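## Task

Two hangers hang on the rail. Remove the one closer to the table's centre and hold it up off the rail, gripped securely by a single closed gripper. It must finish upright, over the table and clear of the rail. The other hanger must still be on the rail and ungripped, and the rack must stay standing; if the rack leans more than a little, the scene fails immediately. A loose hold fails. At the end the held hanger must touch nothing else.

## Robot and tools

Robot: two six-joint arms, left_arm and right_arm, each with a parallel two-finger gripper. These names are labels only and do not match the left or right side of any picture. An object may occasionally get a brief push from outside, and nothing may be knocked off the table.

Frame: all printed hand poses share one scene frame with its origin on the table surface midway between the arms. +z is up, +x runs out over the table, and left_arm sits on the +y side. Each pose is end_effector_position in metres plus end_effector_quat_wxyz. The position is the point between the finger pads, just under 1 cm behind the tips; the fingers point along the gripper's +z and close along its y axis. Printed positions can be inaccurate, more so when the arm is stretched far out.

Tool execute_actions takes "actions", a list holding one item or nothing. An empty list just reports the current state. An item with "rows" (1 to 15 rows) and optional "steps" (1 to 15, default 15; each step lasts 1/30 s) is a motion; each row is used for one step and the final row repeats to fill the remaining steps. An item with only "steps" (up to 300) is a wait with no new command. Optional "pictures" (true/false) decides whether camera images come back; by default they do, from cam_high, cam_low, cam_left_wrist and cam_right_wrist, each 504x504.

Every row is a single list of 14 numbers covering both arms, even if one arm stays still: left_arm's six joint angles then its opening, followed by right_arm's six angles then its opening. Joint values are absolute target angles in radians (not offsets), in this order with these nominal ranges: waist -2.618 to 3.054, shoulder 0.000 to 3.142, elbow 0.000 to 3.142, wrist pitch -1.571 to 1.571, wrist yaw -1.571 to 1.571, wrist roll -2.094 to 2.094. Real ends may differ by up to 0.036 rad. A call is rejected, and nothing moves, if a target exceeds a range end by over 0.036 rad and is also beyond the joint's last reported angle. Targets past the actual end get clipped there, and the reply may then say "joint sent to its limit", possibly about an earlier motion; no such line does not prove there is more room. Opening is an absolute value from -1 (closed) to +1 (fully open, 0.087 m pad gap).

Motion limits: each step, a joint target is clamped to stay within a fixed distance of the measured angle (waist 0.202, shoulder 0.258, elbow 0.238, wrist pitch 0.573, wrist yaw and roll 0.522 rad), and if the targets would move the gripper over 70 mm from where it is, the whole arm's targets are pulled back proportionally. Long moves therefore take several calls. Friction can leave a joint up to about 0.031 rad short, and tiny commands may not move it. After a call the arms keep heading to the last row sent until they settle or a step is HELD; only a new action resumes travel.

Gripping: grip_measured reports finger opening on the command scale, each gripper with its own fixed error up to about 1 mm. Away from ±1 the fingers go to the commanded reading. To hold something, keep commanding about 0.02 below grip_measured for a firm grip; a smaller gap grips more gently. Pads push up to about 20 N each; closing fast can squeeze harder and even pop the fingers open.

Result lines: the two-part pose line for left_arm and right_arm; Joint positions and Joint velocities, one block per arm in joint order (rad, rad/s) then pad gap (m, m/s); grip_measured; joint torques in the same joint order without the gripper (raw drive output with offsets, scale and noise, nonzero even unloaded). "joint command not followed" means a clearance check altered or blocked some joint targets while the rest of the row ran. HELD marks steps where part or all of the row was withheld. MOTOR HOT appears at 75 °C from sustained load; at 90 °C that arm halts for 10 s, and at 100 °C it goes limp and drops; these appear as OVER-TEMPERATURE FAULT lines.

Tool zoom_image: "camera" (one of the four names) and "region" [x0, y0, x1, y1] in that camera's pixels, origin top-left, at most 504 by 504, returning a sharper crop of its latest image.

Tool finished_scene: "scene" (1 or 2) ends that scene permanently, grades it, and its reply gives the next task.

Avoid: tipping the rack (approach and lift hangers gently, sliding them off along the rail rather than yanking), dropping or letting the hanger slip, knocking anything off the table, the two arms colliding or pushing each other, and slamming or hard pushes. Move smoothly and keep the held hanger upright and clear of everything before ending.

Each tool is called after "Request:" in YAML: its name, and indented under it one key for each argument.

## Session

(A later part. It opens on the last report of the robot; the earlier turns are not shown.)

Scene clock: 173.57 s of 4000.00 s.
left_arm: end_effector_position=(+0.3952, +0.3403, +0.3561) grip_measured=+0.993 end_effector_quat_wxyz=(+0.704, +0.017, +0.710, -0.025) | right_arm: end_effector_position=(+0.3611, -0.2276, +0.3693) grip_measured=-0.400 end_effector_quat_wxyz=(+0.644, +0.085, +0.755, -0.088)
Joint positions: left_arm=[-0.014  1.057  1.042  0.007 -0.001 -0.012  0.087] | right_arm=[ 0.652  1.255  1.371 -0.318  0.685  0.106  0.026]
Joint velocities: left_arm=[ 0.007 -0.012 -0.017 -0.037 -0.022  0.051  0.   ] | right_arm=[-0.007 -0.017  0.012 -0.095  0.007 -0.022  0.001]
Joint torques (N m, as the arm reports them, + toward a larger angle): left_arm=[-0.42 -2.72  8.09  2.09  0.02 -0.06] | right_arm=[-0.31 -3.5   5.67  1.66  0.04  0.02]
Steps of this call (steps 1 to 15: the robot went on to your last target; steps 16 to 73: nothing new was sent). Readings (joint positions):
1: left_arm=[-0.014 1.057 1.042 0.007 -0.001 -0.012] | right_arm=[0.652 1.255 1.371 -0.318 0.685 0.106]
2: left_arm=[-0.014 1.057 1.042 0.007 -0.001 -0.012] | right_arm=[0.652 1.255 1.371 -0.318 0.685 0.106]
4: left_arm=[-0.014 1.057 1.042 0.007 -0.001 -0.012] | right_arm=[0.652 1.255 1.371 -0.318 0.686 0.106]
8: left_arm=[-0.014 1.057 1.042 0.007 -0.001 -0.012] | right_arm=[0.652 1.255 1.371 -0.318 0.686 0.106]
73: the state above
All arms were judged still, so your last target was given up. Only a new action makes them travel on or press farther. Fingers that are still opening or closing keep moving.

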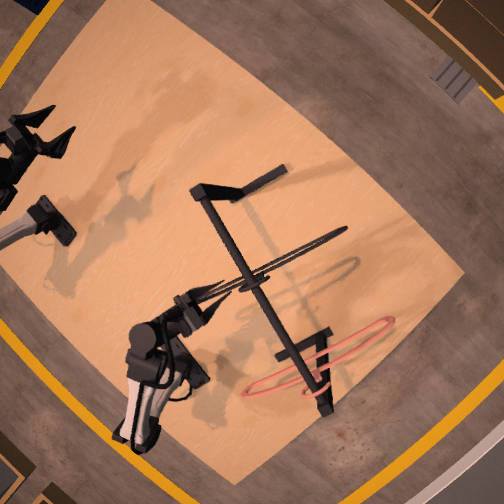

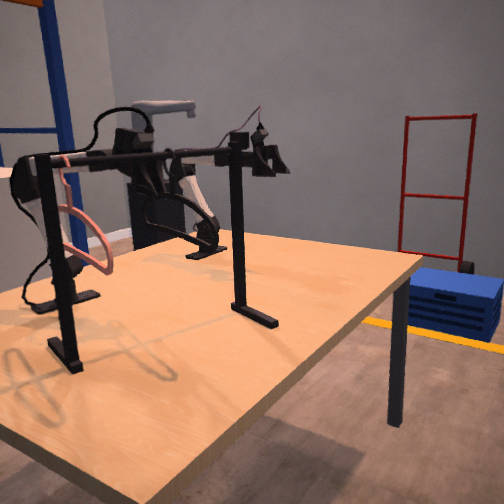

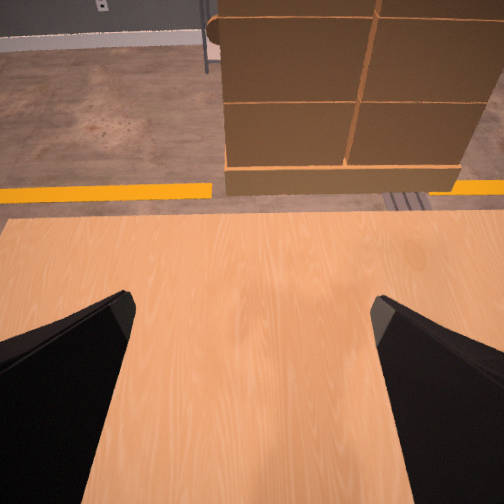

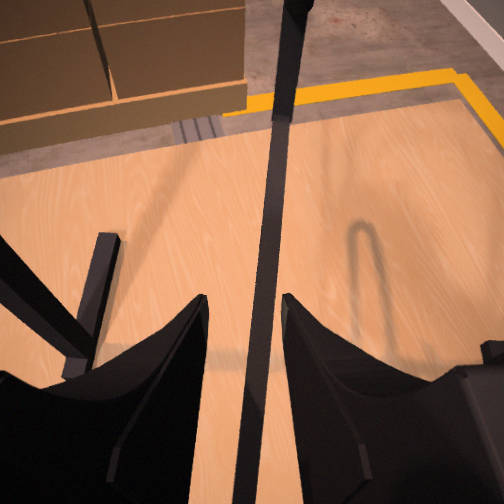

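Request:
execute_actions:
  actions:
    - {"rows": [[-0.014,1.057,1.042,0.008,-0.001,-0.012,1, 0.645,1.262,1.352,-0.325,0.68,0.11,-0.45],[-0.014,1.057,1.042,0.008,-0.001,-0.012,1, 0.645,1.262,1.352,-0.325,0.68,0.11,-0.5],[-0.014,1.057,1.042,0.008,-0.001,-0.012,1, 0.645,1.262,1.352,-0.325,0.68,0.11,-0.55],[-0.014,1.057,1.042,0.008,-0.001,-0.012,1, 0.645,1.262,1.352,-0.325,0.68,0.11,-0.6],[-0.014,1.057,1.042,0.008,-0.001,-0.012,1, 0.645,1.262,1.352,-0.325,0.68,0.11,-0.65],[-0.014,1.057,1.042,0.008,-0.001,-0.012,1, 0.645,1.262,1.352,-0.325,0.68,0.11,-0.69],[-0.014,1.057,1.042,0.008,-0.001,-0.012,1, 0.645,1.262,1.352,-0.325,0.68,0.11,-0.72],[-0.014,1.057,1.042,0.008,-0.001,-0.012,1, 0.645,1.262,1.352,-0.325,0.68,0.11,-0.75],[-0.014,1.057,1.042,0.008,-0.001,-0.012,1, 0.645,1.262,1.352,-0.325,0.68,0.11,-0.78],[-0.014,1.057,1.042,0.008,-0.001,-0.012,1, 0.645,1.262,1.352,-0.325,0.68,0.11,-0.80],[-0.014,1.057,1.042,0.008,-0.001,-0.012,1, 0.645,1.262,1.352,-0.325,0.68,0.11,-0.82],[-0.014,1.057,1.042,0.008,-0.001,-0.012,1, 0.645,1.262,1.352,-0.325,0.68,0.11,-0.84]], "steps": 15}

Scene clock: 179.50 s of 4000.00 s.
left_arm: end_effector_position=(+0.3952, +0.3403, +0.3561) grip_measured=+0.993 end_effector_quat_wxyz=(+0.704, +0.017, +0.710, -0.025) | right_arm: end_effector_position=(+0.3611, -0.2276, +0.3690) grip_measured=-0.838 end_effector_quat_wxyz=(+0.644, +0.085, +0.755, -0.087)
Joint positions: left_arm=[-0.014  1.057  1.042  0.007 -0.001 -0.012  0.087] | right_arm=[ 0.652  1.255  1.371 -0.319  0.683  0.107  0.007]
Joint velocities: left_arm=[0.007 0.007 0.007 0.007 0.007 0.022 0.   ] | right_arm=[-0.032 -0.002 -0.032  0.066  0.037 -0.051 -0.   ]
Joint torques (N m, as the arm reports them, + toward a larger angle): left_arm=[-0.44 -2.72  8.11  2.09  0.01 -0.05] | right_arm=[-0.19 -3.6   5.53  1.69 -0.01  0.03]
Steps of this call (steps 1 to 100: nothing new was sent; then 2.10 s passed at rest; steps 101 to 115: all 15 steps of this action). Readings (joint positions):
101: left_arm=[-0.014 1.057 1.042 0.007 -0.001 -0.012] | right_arm=[0.652 1.255 1.371 -0.318 0.685 0.106]
102: left_arm=[-0.014 1.057 1.042 0.007 -0.001 -0.012] | right_arm=[0.652 1.255 1.371 -0.318 0.685 0.106]
104: left_arm=[-0.014 1.057 1.042 0.007 -0.001 -0.012] | right_arm=[0.652 1.255 1.371 -0.318 0.685 0.106]
108: left_arm=[-0.014 1.057 1.042 0.007 -0.001 -0.012] | right_arm=[0.652 1.255 1.371 -0.318 0.685 0.106]
115: the state above

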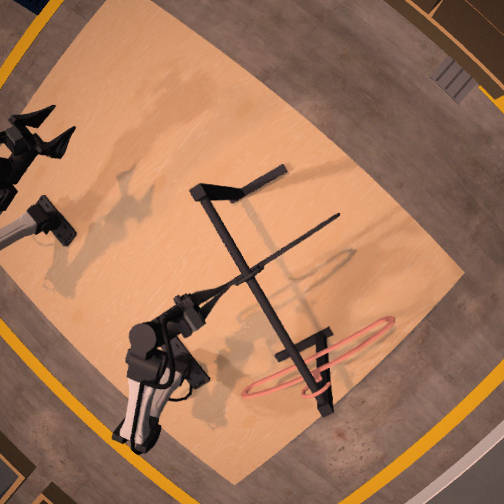

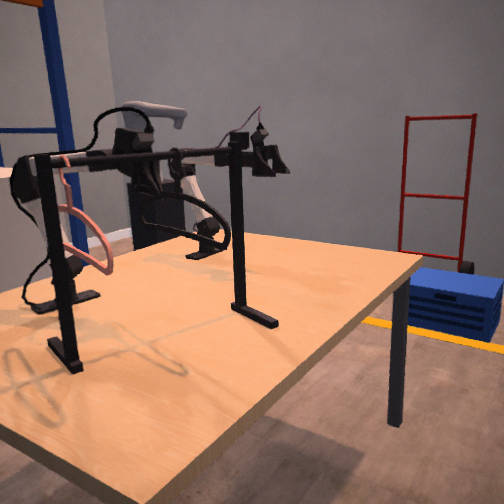

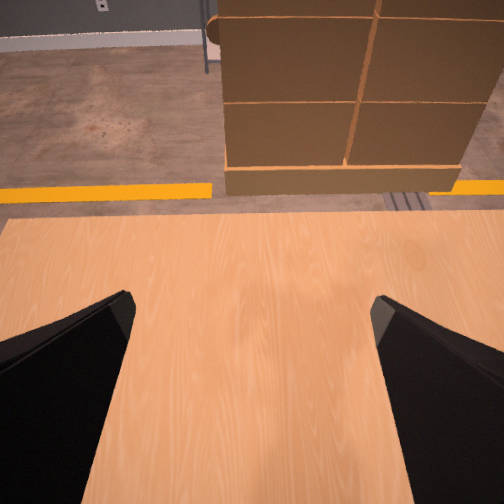

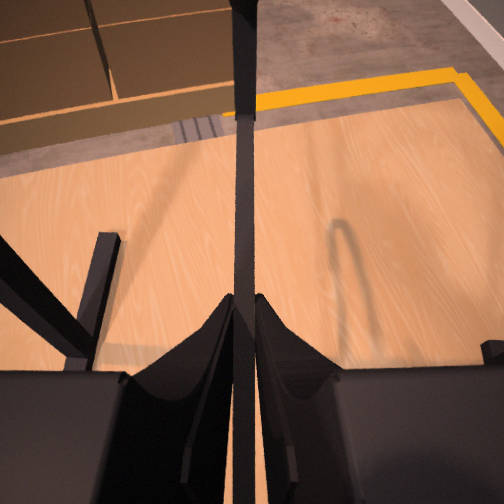

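Request:
execute_actions:
  actions:
    - {"rows": [[-0.014,1.057,1.042,0.008,-0.001,-0.012,1, 0.645,1.262,1.352,-0.325,0.68,0.11,-0.855],[-0.014,1.057,1.042,0.008,-0.001,-0.012,1, 0.645,1.262,1.352,-0.325,0.68,0.11,-0.87],[-0.014,1.057,1.042,0.008,-0.001,-0.012,1, 0.645,1.262,1.352,-0.325,0.68,0.11,-0.88]], "steps": 12}

Scene clock: 182.10 s of 4000.00 s.
left_arm: end_effector_position=(+0.3952, +0.3403, +0.3561) grip_measured=+0.993 end_effector_quat_wxyz=(+0.704, +0.017, +0.710, -0.025) | right_arm: end_effector_position=(+0.3612, -0.2275, +0.3690) grip_measured=-0.846 end_effector_quat_wxyz=(+0.644, +0.085, +0.756, -0.086)
Joint positions: left_arm=[-0.014  1.057  1.042  0.007 -0.001 -0.012  0.087] | right_arm=[ 0.651  1.255  1.371 -0.319  0.682  0.108  0.007]
Joint velocities: left_arm=[-0.002  0.007 -0.007 -0.022 -0.081 -0.022  0.   ] | right_arm=[ 0.002 -0.002 -0.002 -0.037  0.037  0.066 -0.002]
Joint torques (N m, as the arm reports them, + toward a larger angle): left_arm=[-0.4  -2.75  8.1   2.09  0.01 -0.05] | right_arm=[-0.24 -3.5   5.67  1.67  0.07  0.  ]
Steps of this call (steps 1 to 15: the robot went on to your last target; steps 16 to 66: nothing new was sent; steps 67 to 78: all 12 steps of this action). Readings (joint positions):
67: left_arm=[-0.014 1.057 1.042 0.007 -0.001 -0.012] | right_arm=[0.651 1.255 1.371 -0.319 0.682 0.108]
68: left_arm=[-0.014 1.057 1.042 0.007 -0.001 -0.012] | right_arm=[0.651 1.255 1.371 -0.319 0.682 0.108]
70: left_arm=[-0.014 1.057 1.042 0.007 -0.001 -0.012] | right_arm=[0.651 1.255 1.371 -0.319 0.682 0.108]
74: left_arm=[-0.014 1.057 1.042 0.007 -0.001 -0.012] | right_arm=[0.651 1.255 1.371 -0.319 0.682 0.108]
78: the state above

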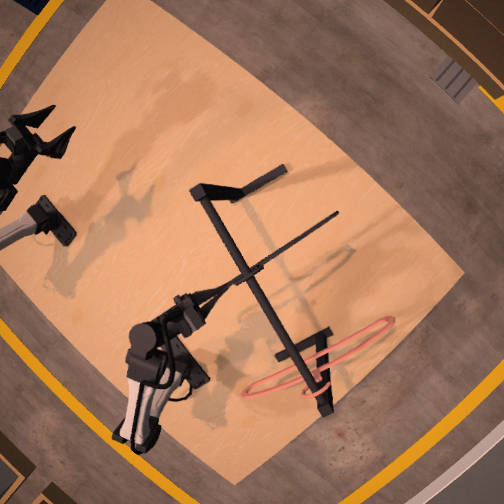

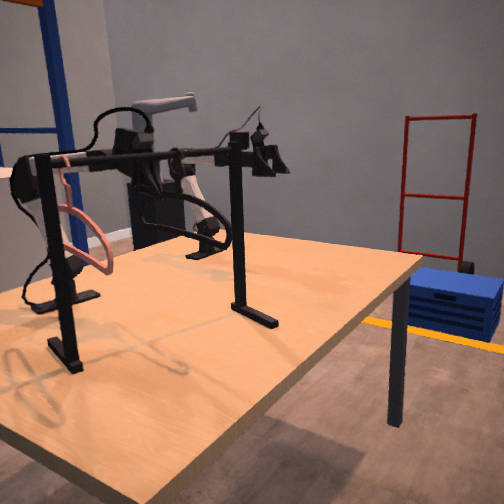

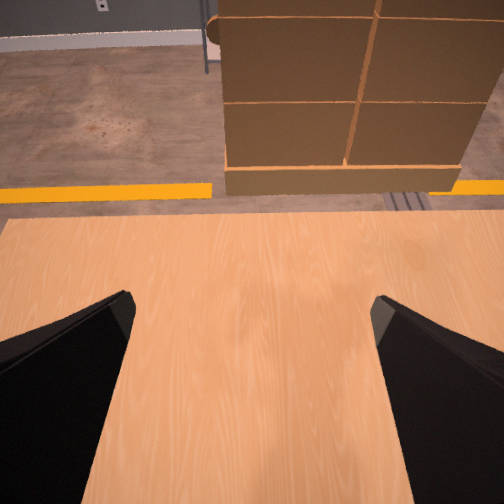

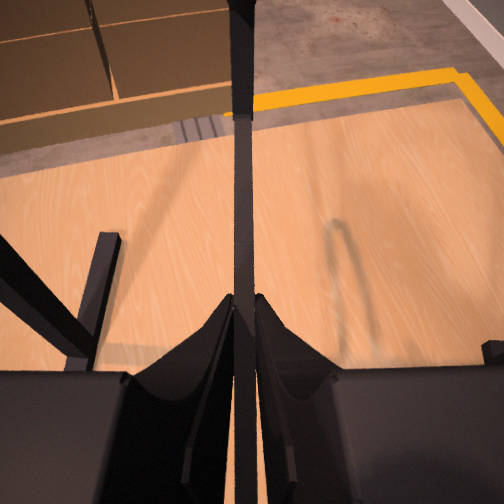

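Request:
zoom_image:
  camera: "cam_low"
  region: [100, 125, 250, 275]

Region (100, 125, 250, 275) of cam_low's 504x504 image, scaled by 3.360, with more detail than that image has.

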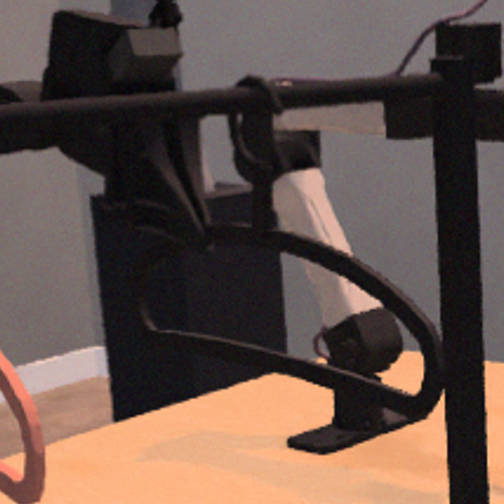

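Request:
execute_actions:
  actions:
    - {"rows": [[-0.014,1.057,1.042,0.008,-0.001,-0.012,1, 0.645,1.265,1.40,-0.335,0.68,0.11,-0.88],[-0.014,1.057,1.042,0.008,-0.001,-0.012,1, 0.645,1.269,1.412,-0.343,0.68,0.11,-0.88],[-0.014,1.057,1.042,0.008,-0.001,-0.012,1, 0.645,1.272,1.424,-0.351,0.68,0.11,-0.88],[-0.014,1.057,1.042,0.008,-0.001,-0.012,1, 0.645,1.276,1.436,-0.36,0.68,0.11,-0.88],[-0.014,1.057,1.042,0.008,-0.001,-0.012,1, 0.645,1.279,1.448,-0.368,0.68,0.11,-0.88],[-0.014,1.057,1.042,0.008,-0.001,-0.012,1, 0.645,1.283,1.46,-0.376,0.68,0.11,-0.88],[-0.014,1.057,1.042,0.008,-0.001,-0.012,1, 0.645,1.286,1.472,-0.385,0.68,0.11,-0.88],[-0.014,1.057,1.042,0.008,-0.001,-0.012,1, 0.645,1.29,1.484,-0.393,0.68,0.11,-0.88],[-0.014,1.057,1.042,0.008,-0.001,-0.012,1, 0.645,1.293,1.496,-0.401,0.68,0.11,-0.88],[-0.014,1.057,1.042,0.008,-0.001,-0.012,1, 0.645,1.296,1.508,-0.41,0.68,0.11,-0.88],[-0.014,1.057,1.042,0.008,-0.001,-0.012,1, 0.645,1.30,1.52,-0.418,0.68,0.11,-0.88],[-0.014,1.057,1.042,0.008,-0.001,-0.012,1, 0.645,1.303,1.532,-0.426,0.68,0.11,-0.88],[-0.014,1.057,1.042,0.008,-0.001,-0.012,1, 0.645,1.306,1.544,-0.435,0.68,0.11,-0.88],[-0.014,1.057,1.042,0.008,-0.001,-0.012,1, 0.645,1.308,1.555,-0.443,0.68,0.11,-0.88],[-0.014,1.057,1.042,0.008,-0.001,-0.012,1, 0.645,1.31,1.566,-0.45,0.68,0.11,-0.88]], "steps": 15}

Request:
execute_actions:
  actions:
    - {"steps": 15}

Request:
zoom_image:
  camera: "cam_low"
  region: [100, 110, 250, 260]

Scene clock: 193.53 s of 4000.00 s.
left_arm: end_effector_position=(+0.3952, +0.3403, +0.3561) grip_measured=+0.993 end_effector_quat_wxyz=(+0.704, +0.017, +0.710, -0.025) | right_arm: end_effector_position=(+0.3601, -0.2280, +0.3985) grip_measured=-0.846 end_effector_quat_wxyz=(+0.645, +0.086, +0.754, -0.085)
Joint positions: left_arm=[-0.014  1.057  1.042  0.007 -0.001 -0.012  0.087] | right_arm=[ 0.651  1.293  1.52  -0.425  0.682  0.108  0.007]
Joint velocities: left_arm=[ 0.012 -0.002 -0.007 -0.037  0.037 -0.051  0.   ] | right_arm=[-0.002  0.1    0.305 -0.212 -0.037 -0.037  0.001]
Joint torques (N m, as the arm reports them, + toward a larger angle): left_arm=[-0.43 -2.73  8.11  2.1   0.   -0.05] | right_arm=[-0.26 -3.19  8.46  1.84  0.05  0.  ]
Steps of this call (steps 1 to 15: the robot went on to your last target; steps 16 to 90: nothing new was sent; then 7.93 s passed at rest; steps 91 to 105: all 15 steps of this action). Readings (joint positions):
91: left_arm=[-0.014 1.057 1.042 0.007 -0.001 -0.012] | right_arm=[0.651 1.255 1.371 -0.319 0.682 0.108]
92: left_arm=[-0.014 1.057 1.042 0.007 -0.001 -0.012] | right_arm=[0.651 1.255 1.374 -0.322 0.682 0.108]
94: left_arm=[-0.014 1.057 1.042 0.007 -0.001 -0.012] | right_arm=[0.651 1.258 1.390 -0.338 0.682 0.108]
98: left_arm=[-0.014 1.057 1.042 0.007 -0.001 -0.012] | right_arm=[0.651 1.271 1.436 -0.371 0.682 0.108]
105: the state above

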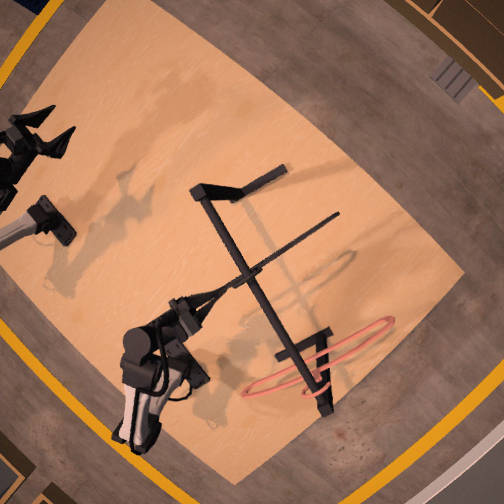

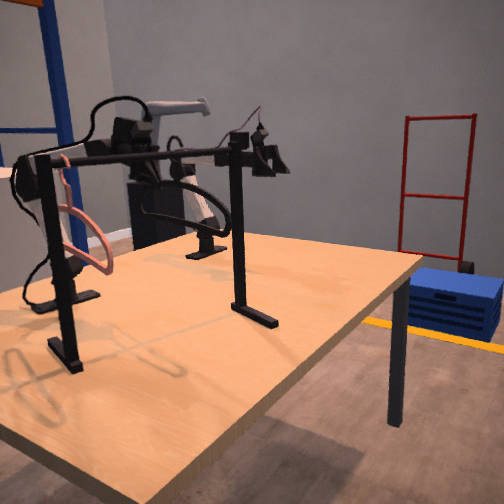

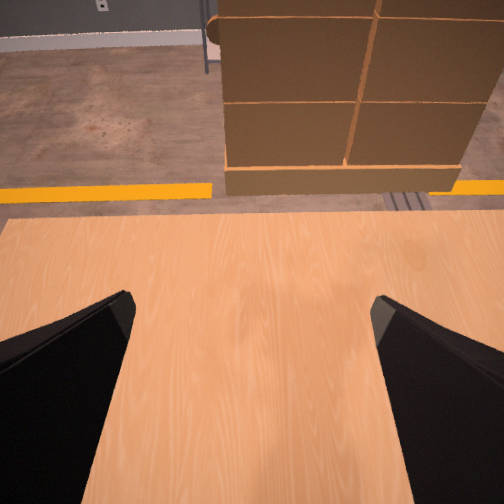

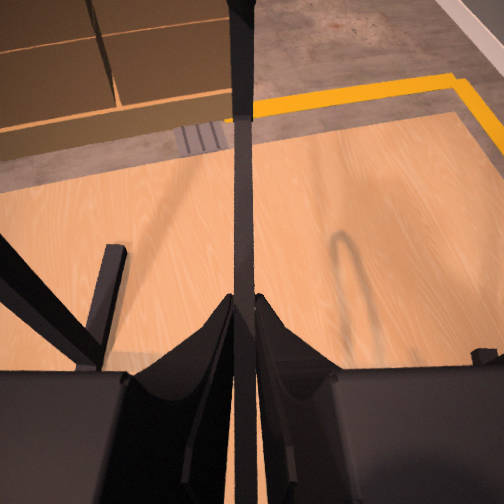

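Scene clock: 194.03 s of 4000.00 s.
left_arm: end_effector_position=(+0.3952, +0.3403, +0.3561) grip_measured=+0.993 end_effector_quat_wxyz=(+0.704, +0.017, +0.710, -0.025) | right_arm: end_effector_position=(+0.3576, -0.2292, +0.4003) grip_measured=-0.846 end_effector_quat_wxyz=(+0.641, +0.083, +0.758, -0.088)
Joint positions: left_arm=[-0.014  1.057  1.042  0.007 -0.001 -0.012  0.087] | right_arm=[ 0.651  1.295  1.541 -0.458  0.682  0.108  0.007]
Joint velocities: left_arm=[ 0.007 -0.007 -0.012  0.066  0.007 -0.022 -0.   ] | right_arm=[-0.012 -0.012 -0.017 -0.051 -0.022 -0.007  0.   ]
Joint torques (N m, as the arm reports them, + toward a larger angle): left_arm=[-0.44 -2.74  8.12  2.09  0.01 -0.05] | right_arm=[-0.25 -2.99  8.28  1.82  0.07  0.  ]
Steps of this call (steps 1 to 15: the robot went on to your last target). Readings (joint positions):
1: left_arm=[-0.014 1.057 1.042 0.007 -0.001 -0.012] | right_arm=[0.651 1.295 1.529 -0.431 0.682 0.108]
2: left_arm=[-0.014 1.057 1.042 0.007 -0.001 -0.012] | right_arm=[0.651 1.295 1.535 -0.434 0.682 0.108]
4: left_arm=[-0.014 1.057 1.042 0.007 -0.001 -0.012] | right_arm=[0.651 1.295 1.541 -0.440 0.682 0.108]
8: left_arm=[-0.014 1.057 1.042 0.007 -0.001 -0.012] | right_arm=[0.651 1.295 1.541 -0.451 0.682 0.108]
15: the state above

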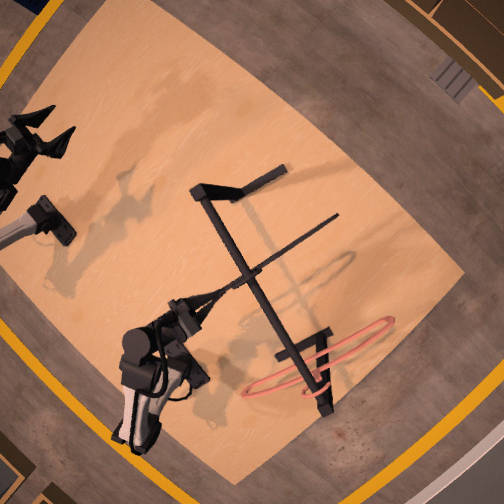

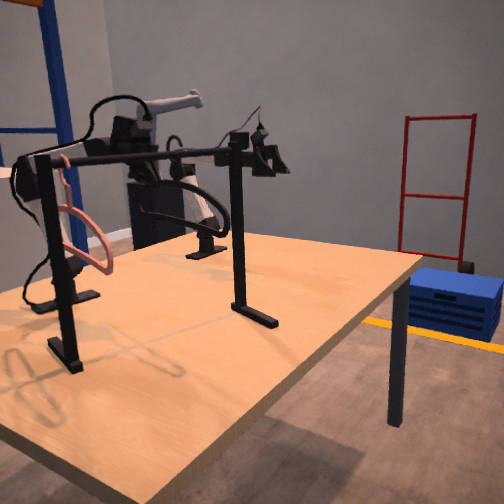

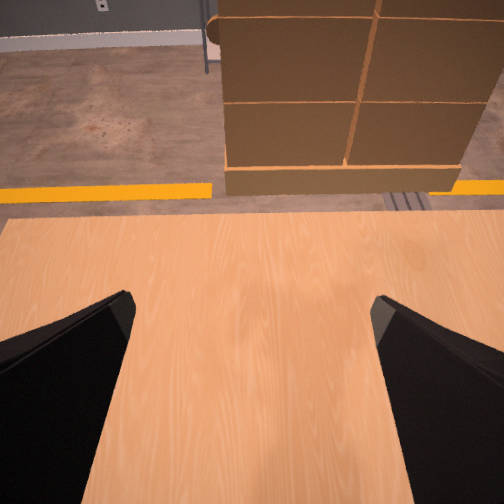

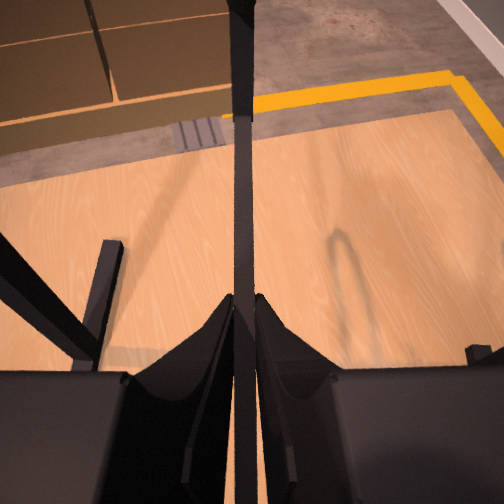

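Region (100, 110, 250, 260) of cam_low's 504x504 image, scaled by 3.360, with more detail than that image has.

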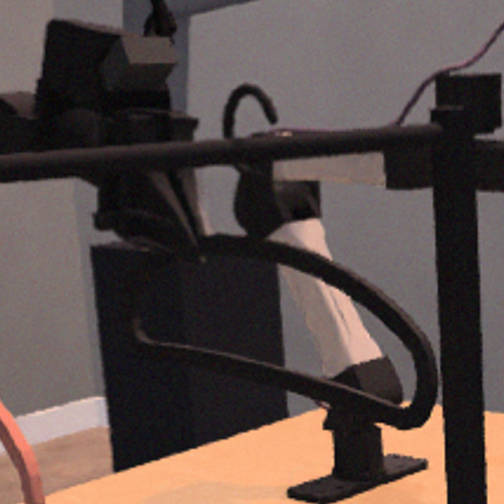

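Request:
execute_actions:
  actions:
    - {"rows": [[-0.014,1.057,1.042,0.008,-0.001,-0.012,1, 0.645,1.275,1.517,-0.465,0.67,0.108,-0.88],[-0.014,1.057,1.042,0.008,-0.001,-0.012,1, 0.645,1.265,1.511,-0.469,0.665,0.108,-0.88],[-0.014,1.057,1.042,0.008,-0.001,-0.012,1, 0.645,1.254,1.504,-0.473,0.66,0.107,-0.88],[-0.014,1.057,1.042,0.008,-0.001,-0.012,1, 0.645,1.243,1.498,-0.476,0.655,0.106,-0.88],[-0.014,1.057,1.042,0.008,-0.001,-0.012,1, 0.645,1.232,1.491,-0.48,0.65,0.105,-0.88],[-0.014,1.057,1.042,0.008,-0.001,-0.012,1, 0.645,1.221,1.485,-0.484,0.645,0.104,-0.88],[-0.014,1.057,1.042,0.008,-0.001,-0.012,1, 0.645,1.21,1.478,-0.488,0.64,0.103,-0.88],[-0.014,1.057,1.042,0.008,-0.001,-0.012,1, 0.645,1.199,1.472,-0.492,0.636,0.102,-0.88],[-0.014,1.057,1.042,0.008,-0.001,-0.012,1, 0.645,1.188,1.465,-0.496,0.632,0.101,-0.88],[-0.014,1.057,1.042,0.008,-0.001,-0.012,1, 0.645,1.177,1.459,-0.5,0.628,0.1,-0.88],[-0.014,1.057,1.042,0.008,-0.001,-0.012,1, 0.645,1.166,1.452,-0.504,0.624,0.1,-0.88],[-0.014,1.057,1.042,0.008,-0.001,-0.012,1, 0.645,1.155,1.446,-0.508,0.62,0.1,-0.88],[-0.014,1.057,1.042,0.008,-0.001,-0.012,1, 0.645,1.144,1.439,-0.512,0.616,0.1,-0.88],[-0.014,1.057,1.042,0.008,-0.001,-0.012,1, 0.645,1.134,1.433,-0.516,0.612,0.1,-0.88],[-0.014,1.057,1.042,0.008,-0.001,-0.012,1, 0.645,1.125,1.427,-0.52,0.61,0.1,-0.88]], "steps": 15}

Request:
execute_actions:
  actions:
    - {"steps": 12}

Request:
zoom_image:
  camera: "cam_low"
  region: [80, 100, 250, 270]

Scene clock: 228.40 s of 4000.00 s.
left_arm: end_effector_position=(+0.3952, +0.3403, +0.3561) grip_measured=+0.993 end_effector_quat_wxyz=(+0.704, +0.017, +0.710, -0.025) | right_arm: end_effector_position=(+0.3238, -0.2369, +0.3947) grip_measured=-0.846 end_effector_quat_wxyz=(+0.637, +0.064, +0.765, -0.070)
Joint positions: left_arm=[-0.014  1.057  1.042  0.007 -0.001 -0.012  0.087] | right_arm=[ 0.651  1.163  1.453 -0.513  0.628  0.106  0.007]
Joint velocities: left_arm=[ 0.007  0.017 -0.017  0.095  0.037  0.037  0.   ] | right_arm=[ 0.002 -0.335 -0.164 -0.066 -0.037  0.007 -0.   ]
Joint torques (N m, as the arm reports them, + toward a larger angle): left_arm=[-0.45 -2.72  8.06  2.09  0.01 -0.06] | right_arm=[-0.26 -4.07  5.48  1.84  0.05 -0.1 ]
Steps of this call (steps 1 to 15: the robot went on to your last target; steps 16 to 90: nothing new was sent; then 30.87 s passed at rest; steps 91 to 105: all 15 steps of this action). Readings (joint positions):
91: left_arm=[-0.014 1.057 1.042 0.007 -0.001 -0.012] | right_arm=[0.651 1.295 1.541 -0.460 0.681 0.108]
92: left_arm=[-0.014 1.057 1.042 0.007 -0.001 -0.012] | right_arm=[0.651 1.294 1.539 -0.461 0.678 0.108]
94: left_arm=[-0.014 1.057 1.042 0.007 -0.001 -0.012] | right_arm=[0.651 1.285 1.525 -0.466 0.672 0.108]
98: left_arm=[-0.014 1.057 1.042 0.007 -0.001 -0.012] | right_arm=[0.651 1.248 1.493 -0.488 0.654 0.108]
105: the state above

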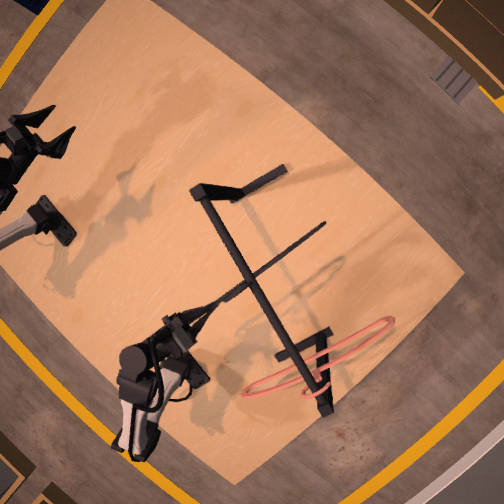

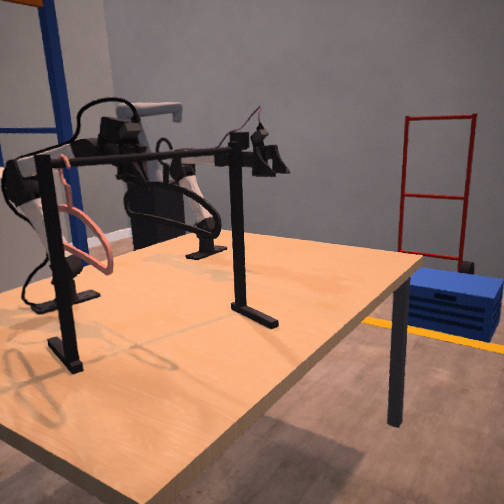

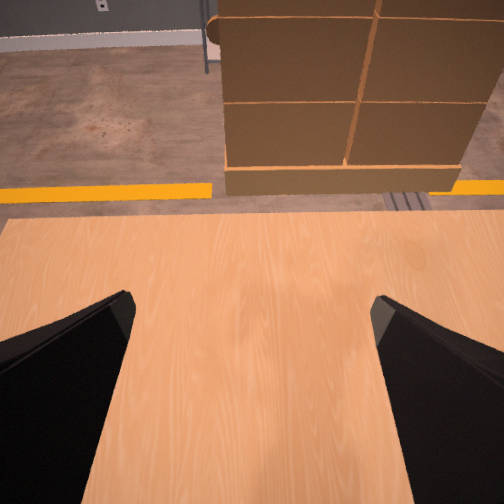

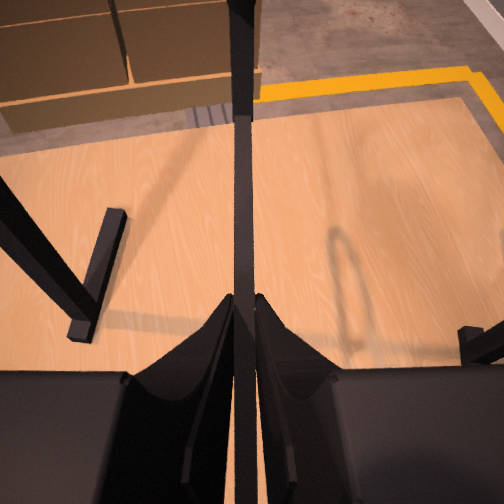

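Scene clock: 228.80 s of 4000.00 s.
left_arm: end_effector_position=(+0.3952, +0.3403, +0.3561) grip_measured=+0.993 end_effector_quat_wxyz=(+0.704, +0.017, +0.710, -0.025) | right_arm: end_effector_position=(+0.3174, -0.2379, +0.3956) grip_measured=-0.846 end_effector_quat_wxyz=(+0.637, +0.059, +0.766, -0.065)
Joint positions: left_arm=[-0.014  1.057  1.042  0.007 -0.001 -0.012  0.087] | right_arm=[ 0.651  1.14   1.447 -0.528  0.614  0.105  0.007]
Joint velocities: left_arm=[ 0.007 -0.012 -0.007 -0.022  0.007  0.051  0.002] | right_arm=[ 0.022  0.002 -0.012 -0.11  -0.022  0.007 -0.001]
Joint torques (N m, as the arm reports them, + toward a larger angle): left_arm=[-0.43 -2.73  8.08  2.1   0.01 -0.05] | right_arm=[-0.24 -3.81  5.17  1.85  0.03 -0.09]
Steps of this call (steps 1 to 12: the robot went on to your last target). Readings (joint positions):
1: left_arm=[-0.014 1.057 1.042 0.007 -0.001 -0.012] | right_arm=[0.651 1.153 1.449 -0.516 0.625 0.106]
2: left_arm=[-0.014 1.057 1.042 0.007 -0.001 -0.012] | right_arm=[0.651 1.146 1.447 -0.519 0.624 0.106]
4: left_arm=[-0.014 1.057 1.042 0.007 -0.001 -0.012] | right_arm=[0.651 1.141 1.447 -0.522 0.621 0.106]
8: left_arm=[-0.014 1.057 1.042 0.007 -0.001 -0.012] | right_arm=[0.651 1.140 1.447 -0.526 0.616 0.105]
12: the state above

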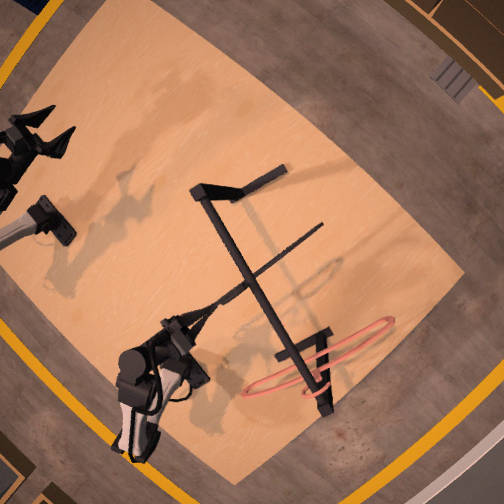

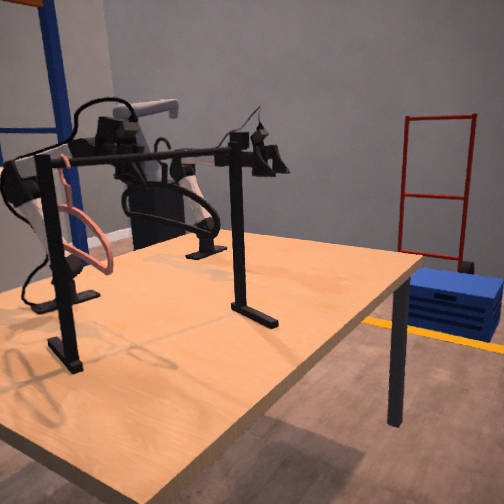

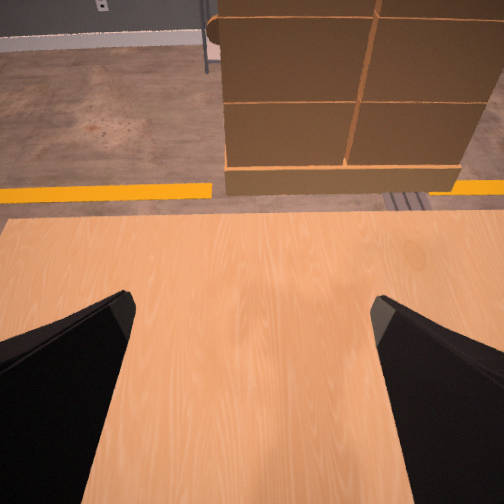

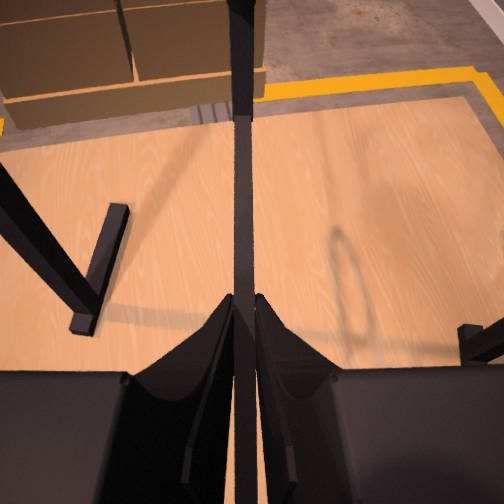

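Region (80, 100, 250, 270) of cam_low's 504x504 image, scaled by 2.965, with more detail than that image has.

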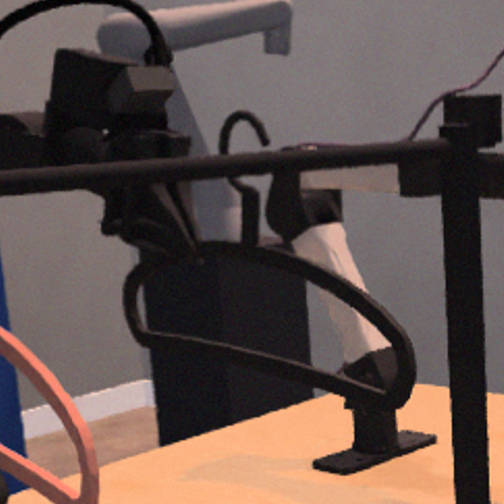

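Request:
execute_actions:
  actions:
    - {"rows": [[-0.014,1.057,1.042,0.008,-0.001,-0.012,1, 0.645,1.11,1.42,-0.53,0.60,0.1,-0.88],[-0.014,1.057,1.042,0.008,-0.001,-0.012,1, 0.645,1.095,1.414,-0.537,0.593,0.1,-0.88],[-0.014,1.057,1.042,0.008,-0.001,-0.012,1, 0.645,1.075,1.407,-0.546,0.583,0.098,-0.88],[-0.014,1.057,1.042,0.008,-0.001,-0.012,1, 0.645,1.053,1.399,-0.556,0.572,0.096,-0.88],[-0.014,1.057,1.042,0.008,-0.001,-0.012,1, 0.645,1.03,1.39,-0.567,0.56,0.094,-0.88],[-0.014,1.057,1.042,0.008,-0.001,-0.012,1, 0.645,1.005,1.381,-0.58,0.547,0.092,-0.88],[-0.014,1.057,1.042,0.008,-0.001,-0.012,1, 0.645,0.98,1.372,-0.592,0.534,0.09,-0.88],[-0.014,1.057,1.042,0.008,-0.001,-0.012,1, 0.645,0.955,1.366,-0.61,0.52,0.088,-0.88],[-0.014,1.057,1.042,0.008,-0.001,-0.012,1, 0.645,0.93,1.361,-0.629,0.506,0.085,-0.88],[-0.014,1.057,1.042,0.008,-0.001,-0.012,1, 0.645,0.905,1.357,-0.648,0.492,0.082,-0.88],[-0.014,1.057,1.042,0.008,-0.001,-0.012,1, 0.645,0.88,1.353,-0.668,0.478,0.08,-0.88],[-0.014,1.057,1.042,0.008,-0.001,-0.012,1, 0.645,0.855,1.35,-0.688,0.464,0.077,-0.88],[-0.014,1.057,1.042,0.008,-0.001,-0.012,1, 0.645,0.83,1.347,-0.708,0.45,0.075,-0.88],[-0.014,1.057,1.042,0.008,-0.001,-0.012,1, 0.645,0.805,1.36,-0.733,0.435,0.072,-0.88],[-0.014,1.057,1.042,0.008,-0.001,-0.012,1, 0.645,0.78,1.375,-0.76,0.42,0.07,-0.88]], "steps": 15}
  pictures: false

Request:
execute_actions:
  actions:
    - {"rows": [[-0.014,1.057,1.042,0.008,-0.001,-0.012,1, 0.645,0.755,1.385,-0.787,0.405,0.068,-0.88],[-0.014,1.057,1.042,0.008,-0.001,-0.012,1, 0.645,0.732,1.392,-0.813,0.39,0.066,-0.88],[-0.014,1.057,1.042,0.008,-0.001,-0.012,1, 0.645,0.712,1.398,-0.837,0.375,0.064,-0.88],[-0.014,1.057,1.042,0.008,-0.001,-0.012,1, 0.645,0.695,1.403,-0.857,0.362,0.062,-0.88],[-0.014,1.057,1.042,0.008,-0.001,-0.012,1, 0.645,0.683,1.407,-0.87,0.354,0.06,-0.88],[-0.014,1.057,1.042,0.008,-0.001,-0.012,1, 0.645,0.677,1.41,-0.876,0.35,0.06,-0.88]], "steps": 15}

Scene clock: 238.37 s of 4000.00 s.
left_arm: end_effector_position=(+0.3952, +0.3403, +0.3561) grip_measured=+0.993 end_effector_quat_wxyz=(+0.704, +0.017, +0.710, -0.025) | right_arm: end_effector_position=(+0.2339, -0.2562, +0.4076) grip_measured=-0.846 end_effector_quat_wxyz=(+0.656, +0.019, +0.755, -0.009)
Joint positions: left_arm=[-0.014  1.057  1.042  0.007 -0.001 -0.012  0.087] | right_arm=[ 0.651  0.841  1.367 -0.685  0.481  0.085  0.007]
Joint velocities: left_arm=[-0.017  0.022  0.002  0.051 -0.007  0.022  0.   ] | right_arm=[-0.002 -0.74  -0.007 -0.564 -0.418 -0.081 -0.001]
Joint torques (N m, as the arm reports them, + toward a larger angle): left_arm=[-0.43 -2.71  8.09  2.09  0.01 -0.05] | right_arm=[-0.06 -0.77  6.37  1.86  0.02 -0.09]
Steps of this call (steps 1 to 30: the robot went on to your last target; steps 31 to 100: nothing new was sent; then 5.73 s passed at rest; steps 101 to 115: all 15 steps of this action). Readings (joint positions):
101: left_arm=[-0.014 1.057 1.042 0.007 -0.001 -0.012] | right_arm=[0.651 1.140 1.445 -0.530 0.612 0.105]
102: left_arm=[-0.014 1.057 1.042 0.007 -0.001 -0.012] | right_arm=[0.651 1.136 1.440 -0.530 0.609 0.105]
104: left_arm=[-0.014 1.057 1.042 0.007 -0.001 -0.012] | right_arm=[0.651 1.117 1.423 -0.540 0.598 0.104]
108: left_arm=[-0.014 1.057 1.042 0.007 -0.001 -0.012] | right_arm=[0.651 1.034 1.384 -0.581 0.563 0.099]
115: the state above

Scene clock: 238.87 s of 4000.00 s.
left_arm: end_effector_position=(+0.3952, +0.3403, +0.3561) grip_measured=+0.993 end_effector_quat_wxyz=(+0.704, +0.017, +0.710, -0.025) | right_arm: end_effector_position=(+0.1748, -0.2639, +0.4038) grip_measured=-0.846 end_effector_quat_wxyz=(+0.648, -0.028, +0.760, +0.028)
Joint positions: left_arm=[-0.014  1.057  1.042  0.007 -0.001 -0.012  0.087] | right_arm=[ 0.651  0.683  1.392 -0.878  0.361  0.066  0.007]
Joint velocities: left_arm=[-0.017 -0.012 -0.007  0.037 -0.037  0.022  0.   ] | right_arm=[-0.007  0.002 -0.007 -0.066 -0.037 -0.037 -0.   ]
Joint torques (N m, as the arm reports them, + toward a larger angle): left_arm=[-0.46 -2.73  8.11  2.09  0.01 -0.06] | right_arm=[-0.24  1.77  6.3   1.96 -0.04 -0.1 ]
Steps of this call (steps 1 to 15: all 15 steps of this action). Readings (joint positions):
1: left_arm=[-0.014 1.057 1.042 0.007 -0.001 -0.012] | right_arm=[0.651 0.815 1.367 -0.704 0.468 0.083]
2: left_arm=[-0.014 1.057 1.042 0.007 -0.001 -0.012] | right_arm=[0.651 0.790 1.367 -0.725 0.454 0.080]
4: left_arm=[-0.014 1.057 1.042 0.007 -0.001 -0.012] | right_arm=[0.651 0.744 1.369 -0.771 0.426 0.076]
8: left_arm=[-0.014 1.057 1.042 0.007 -0.001 -0.012] | right_arm=[0.651 0.689 1.388 -0.840 0.386 0.070]
15: the state above

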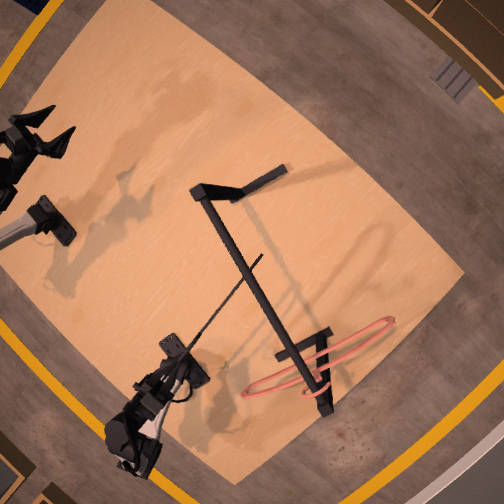

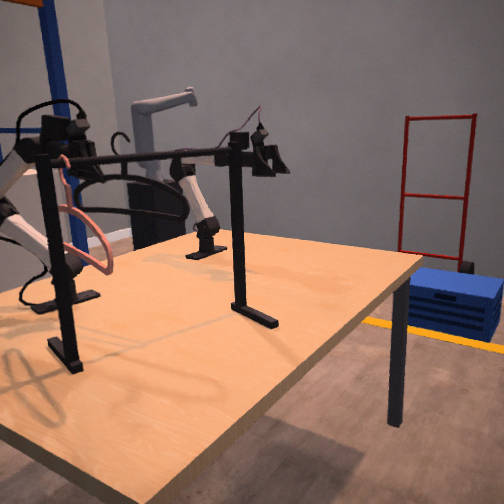

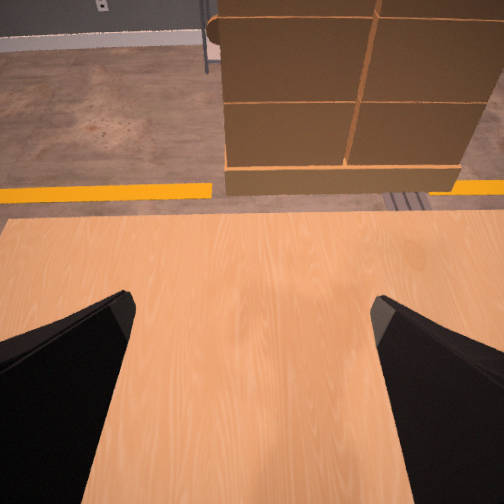

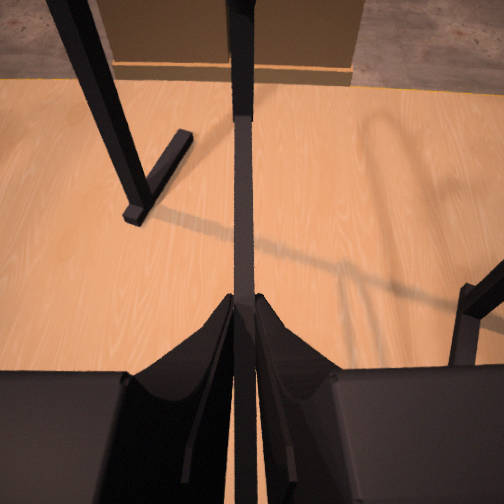

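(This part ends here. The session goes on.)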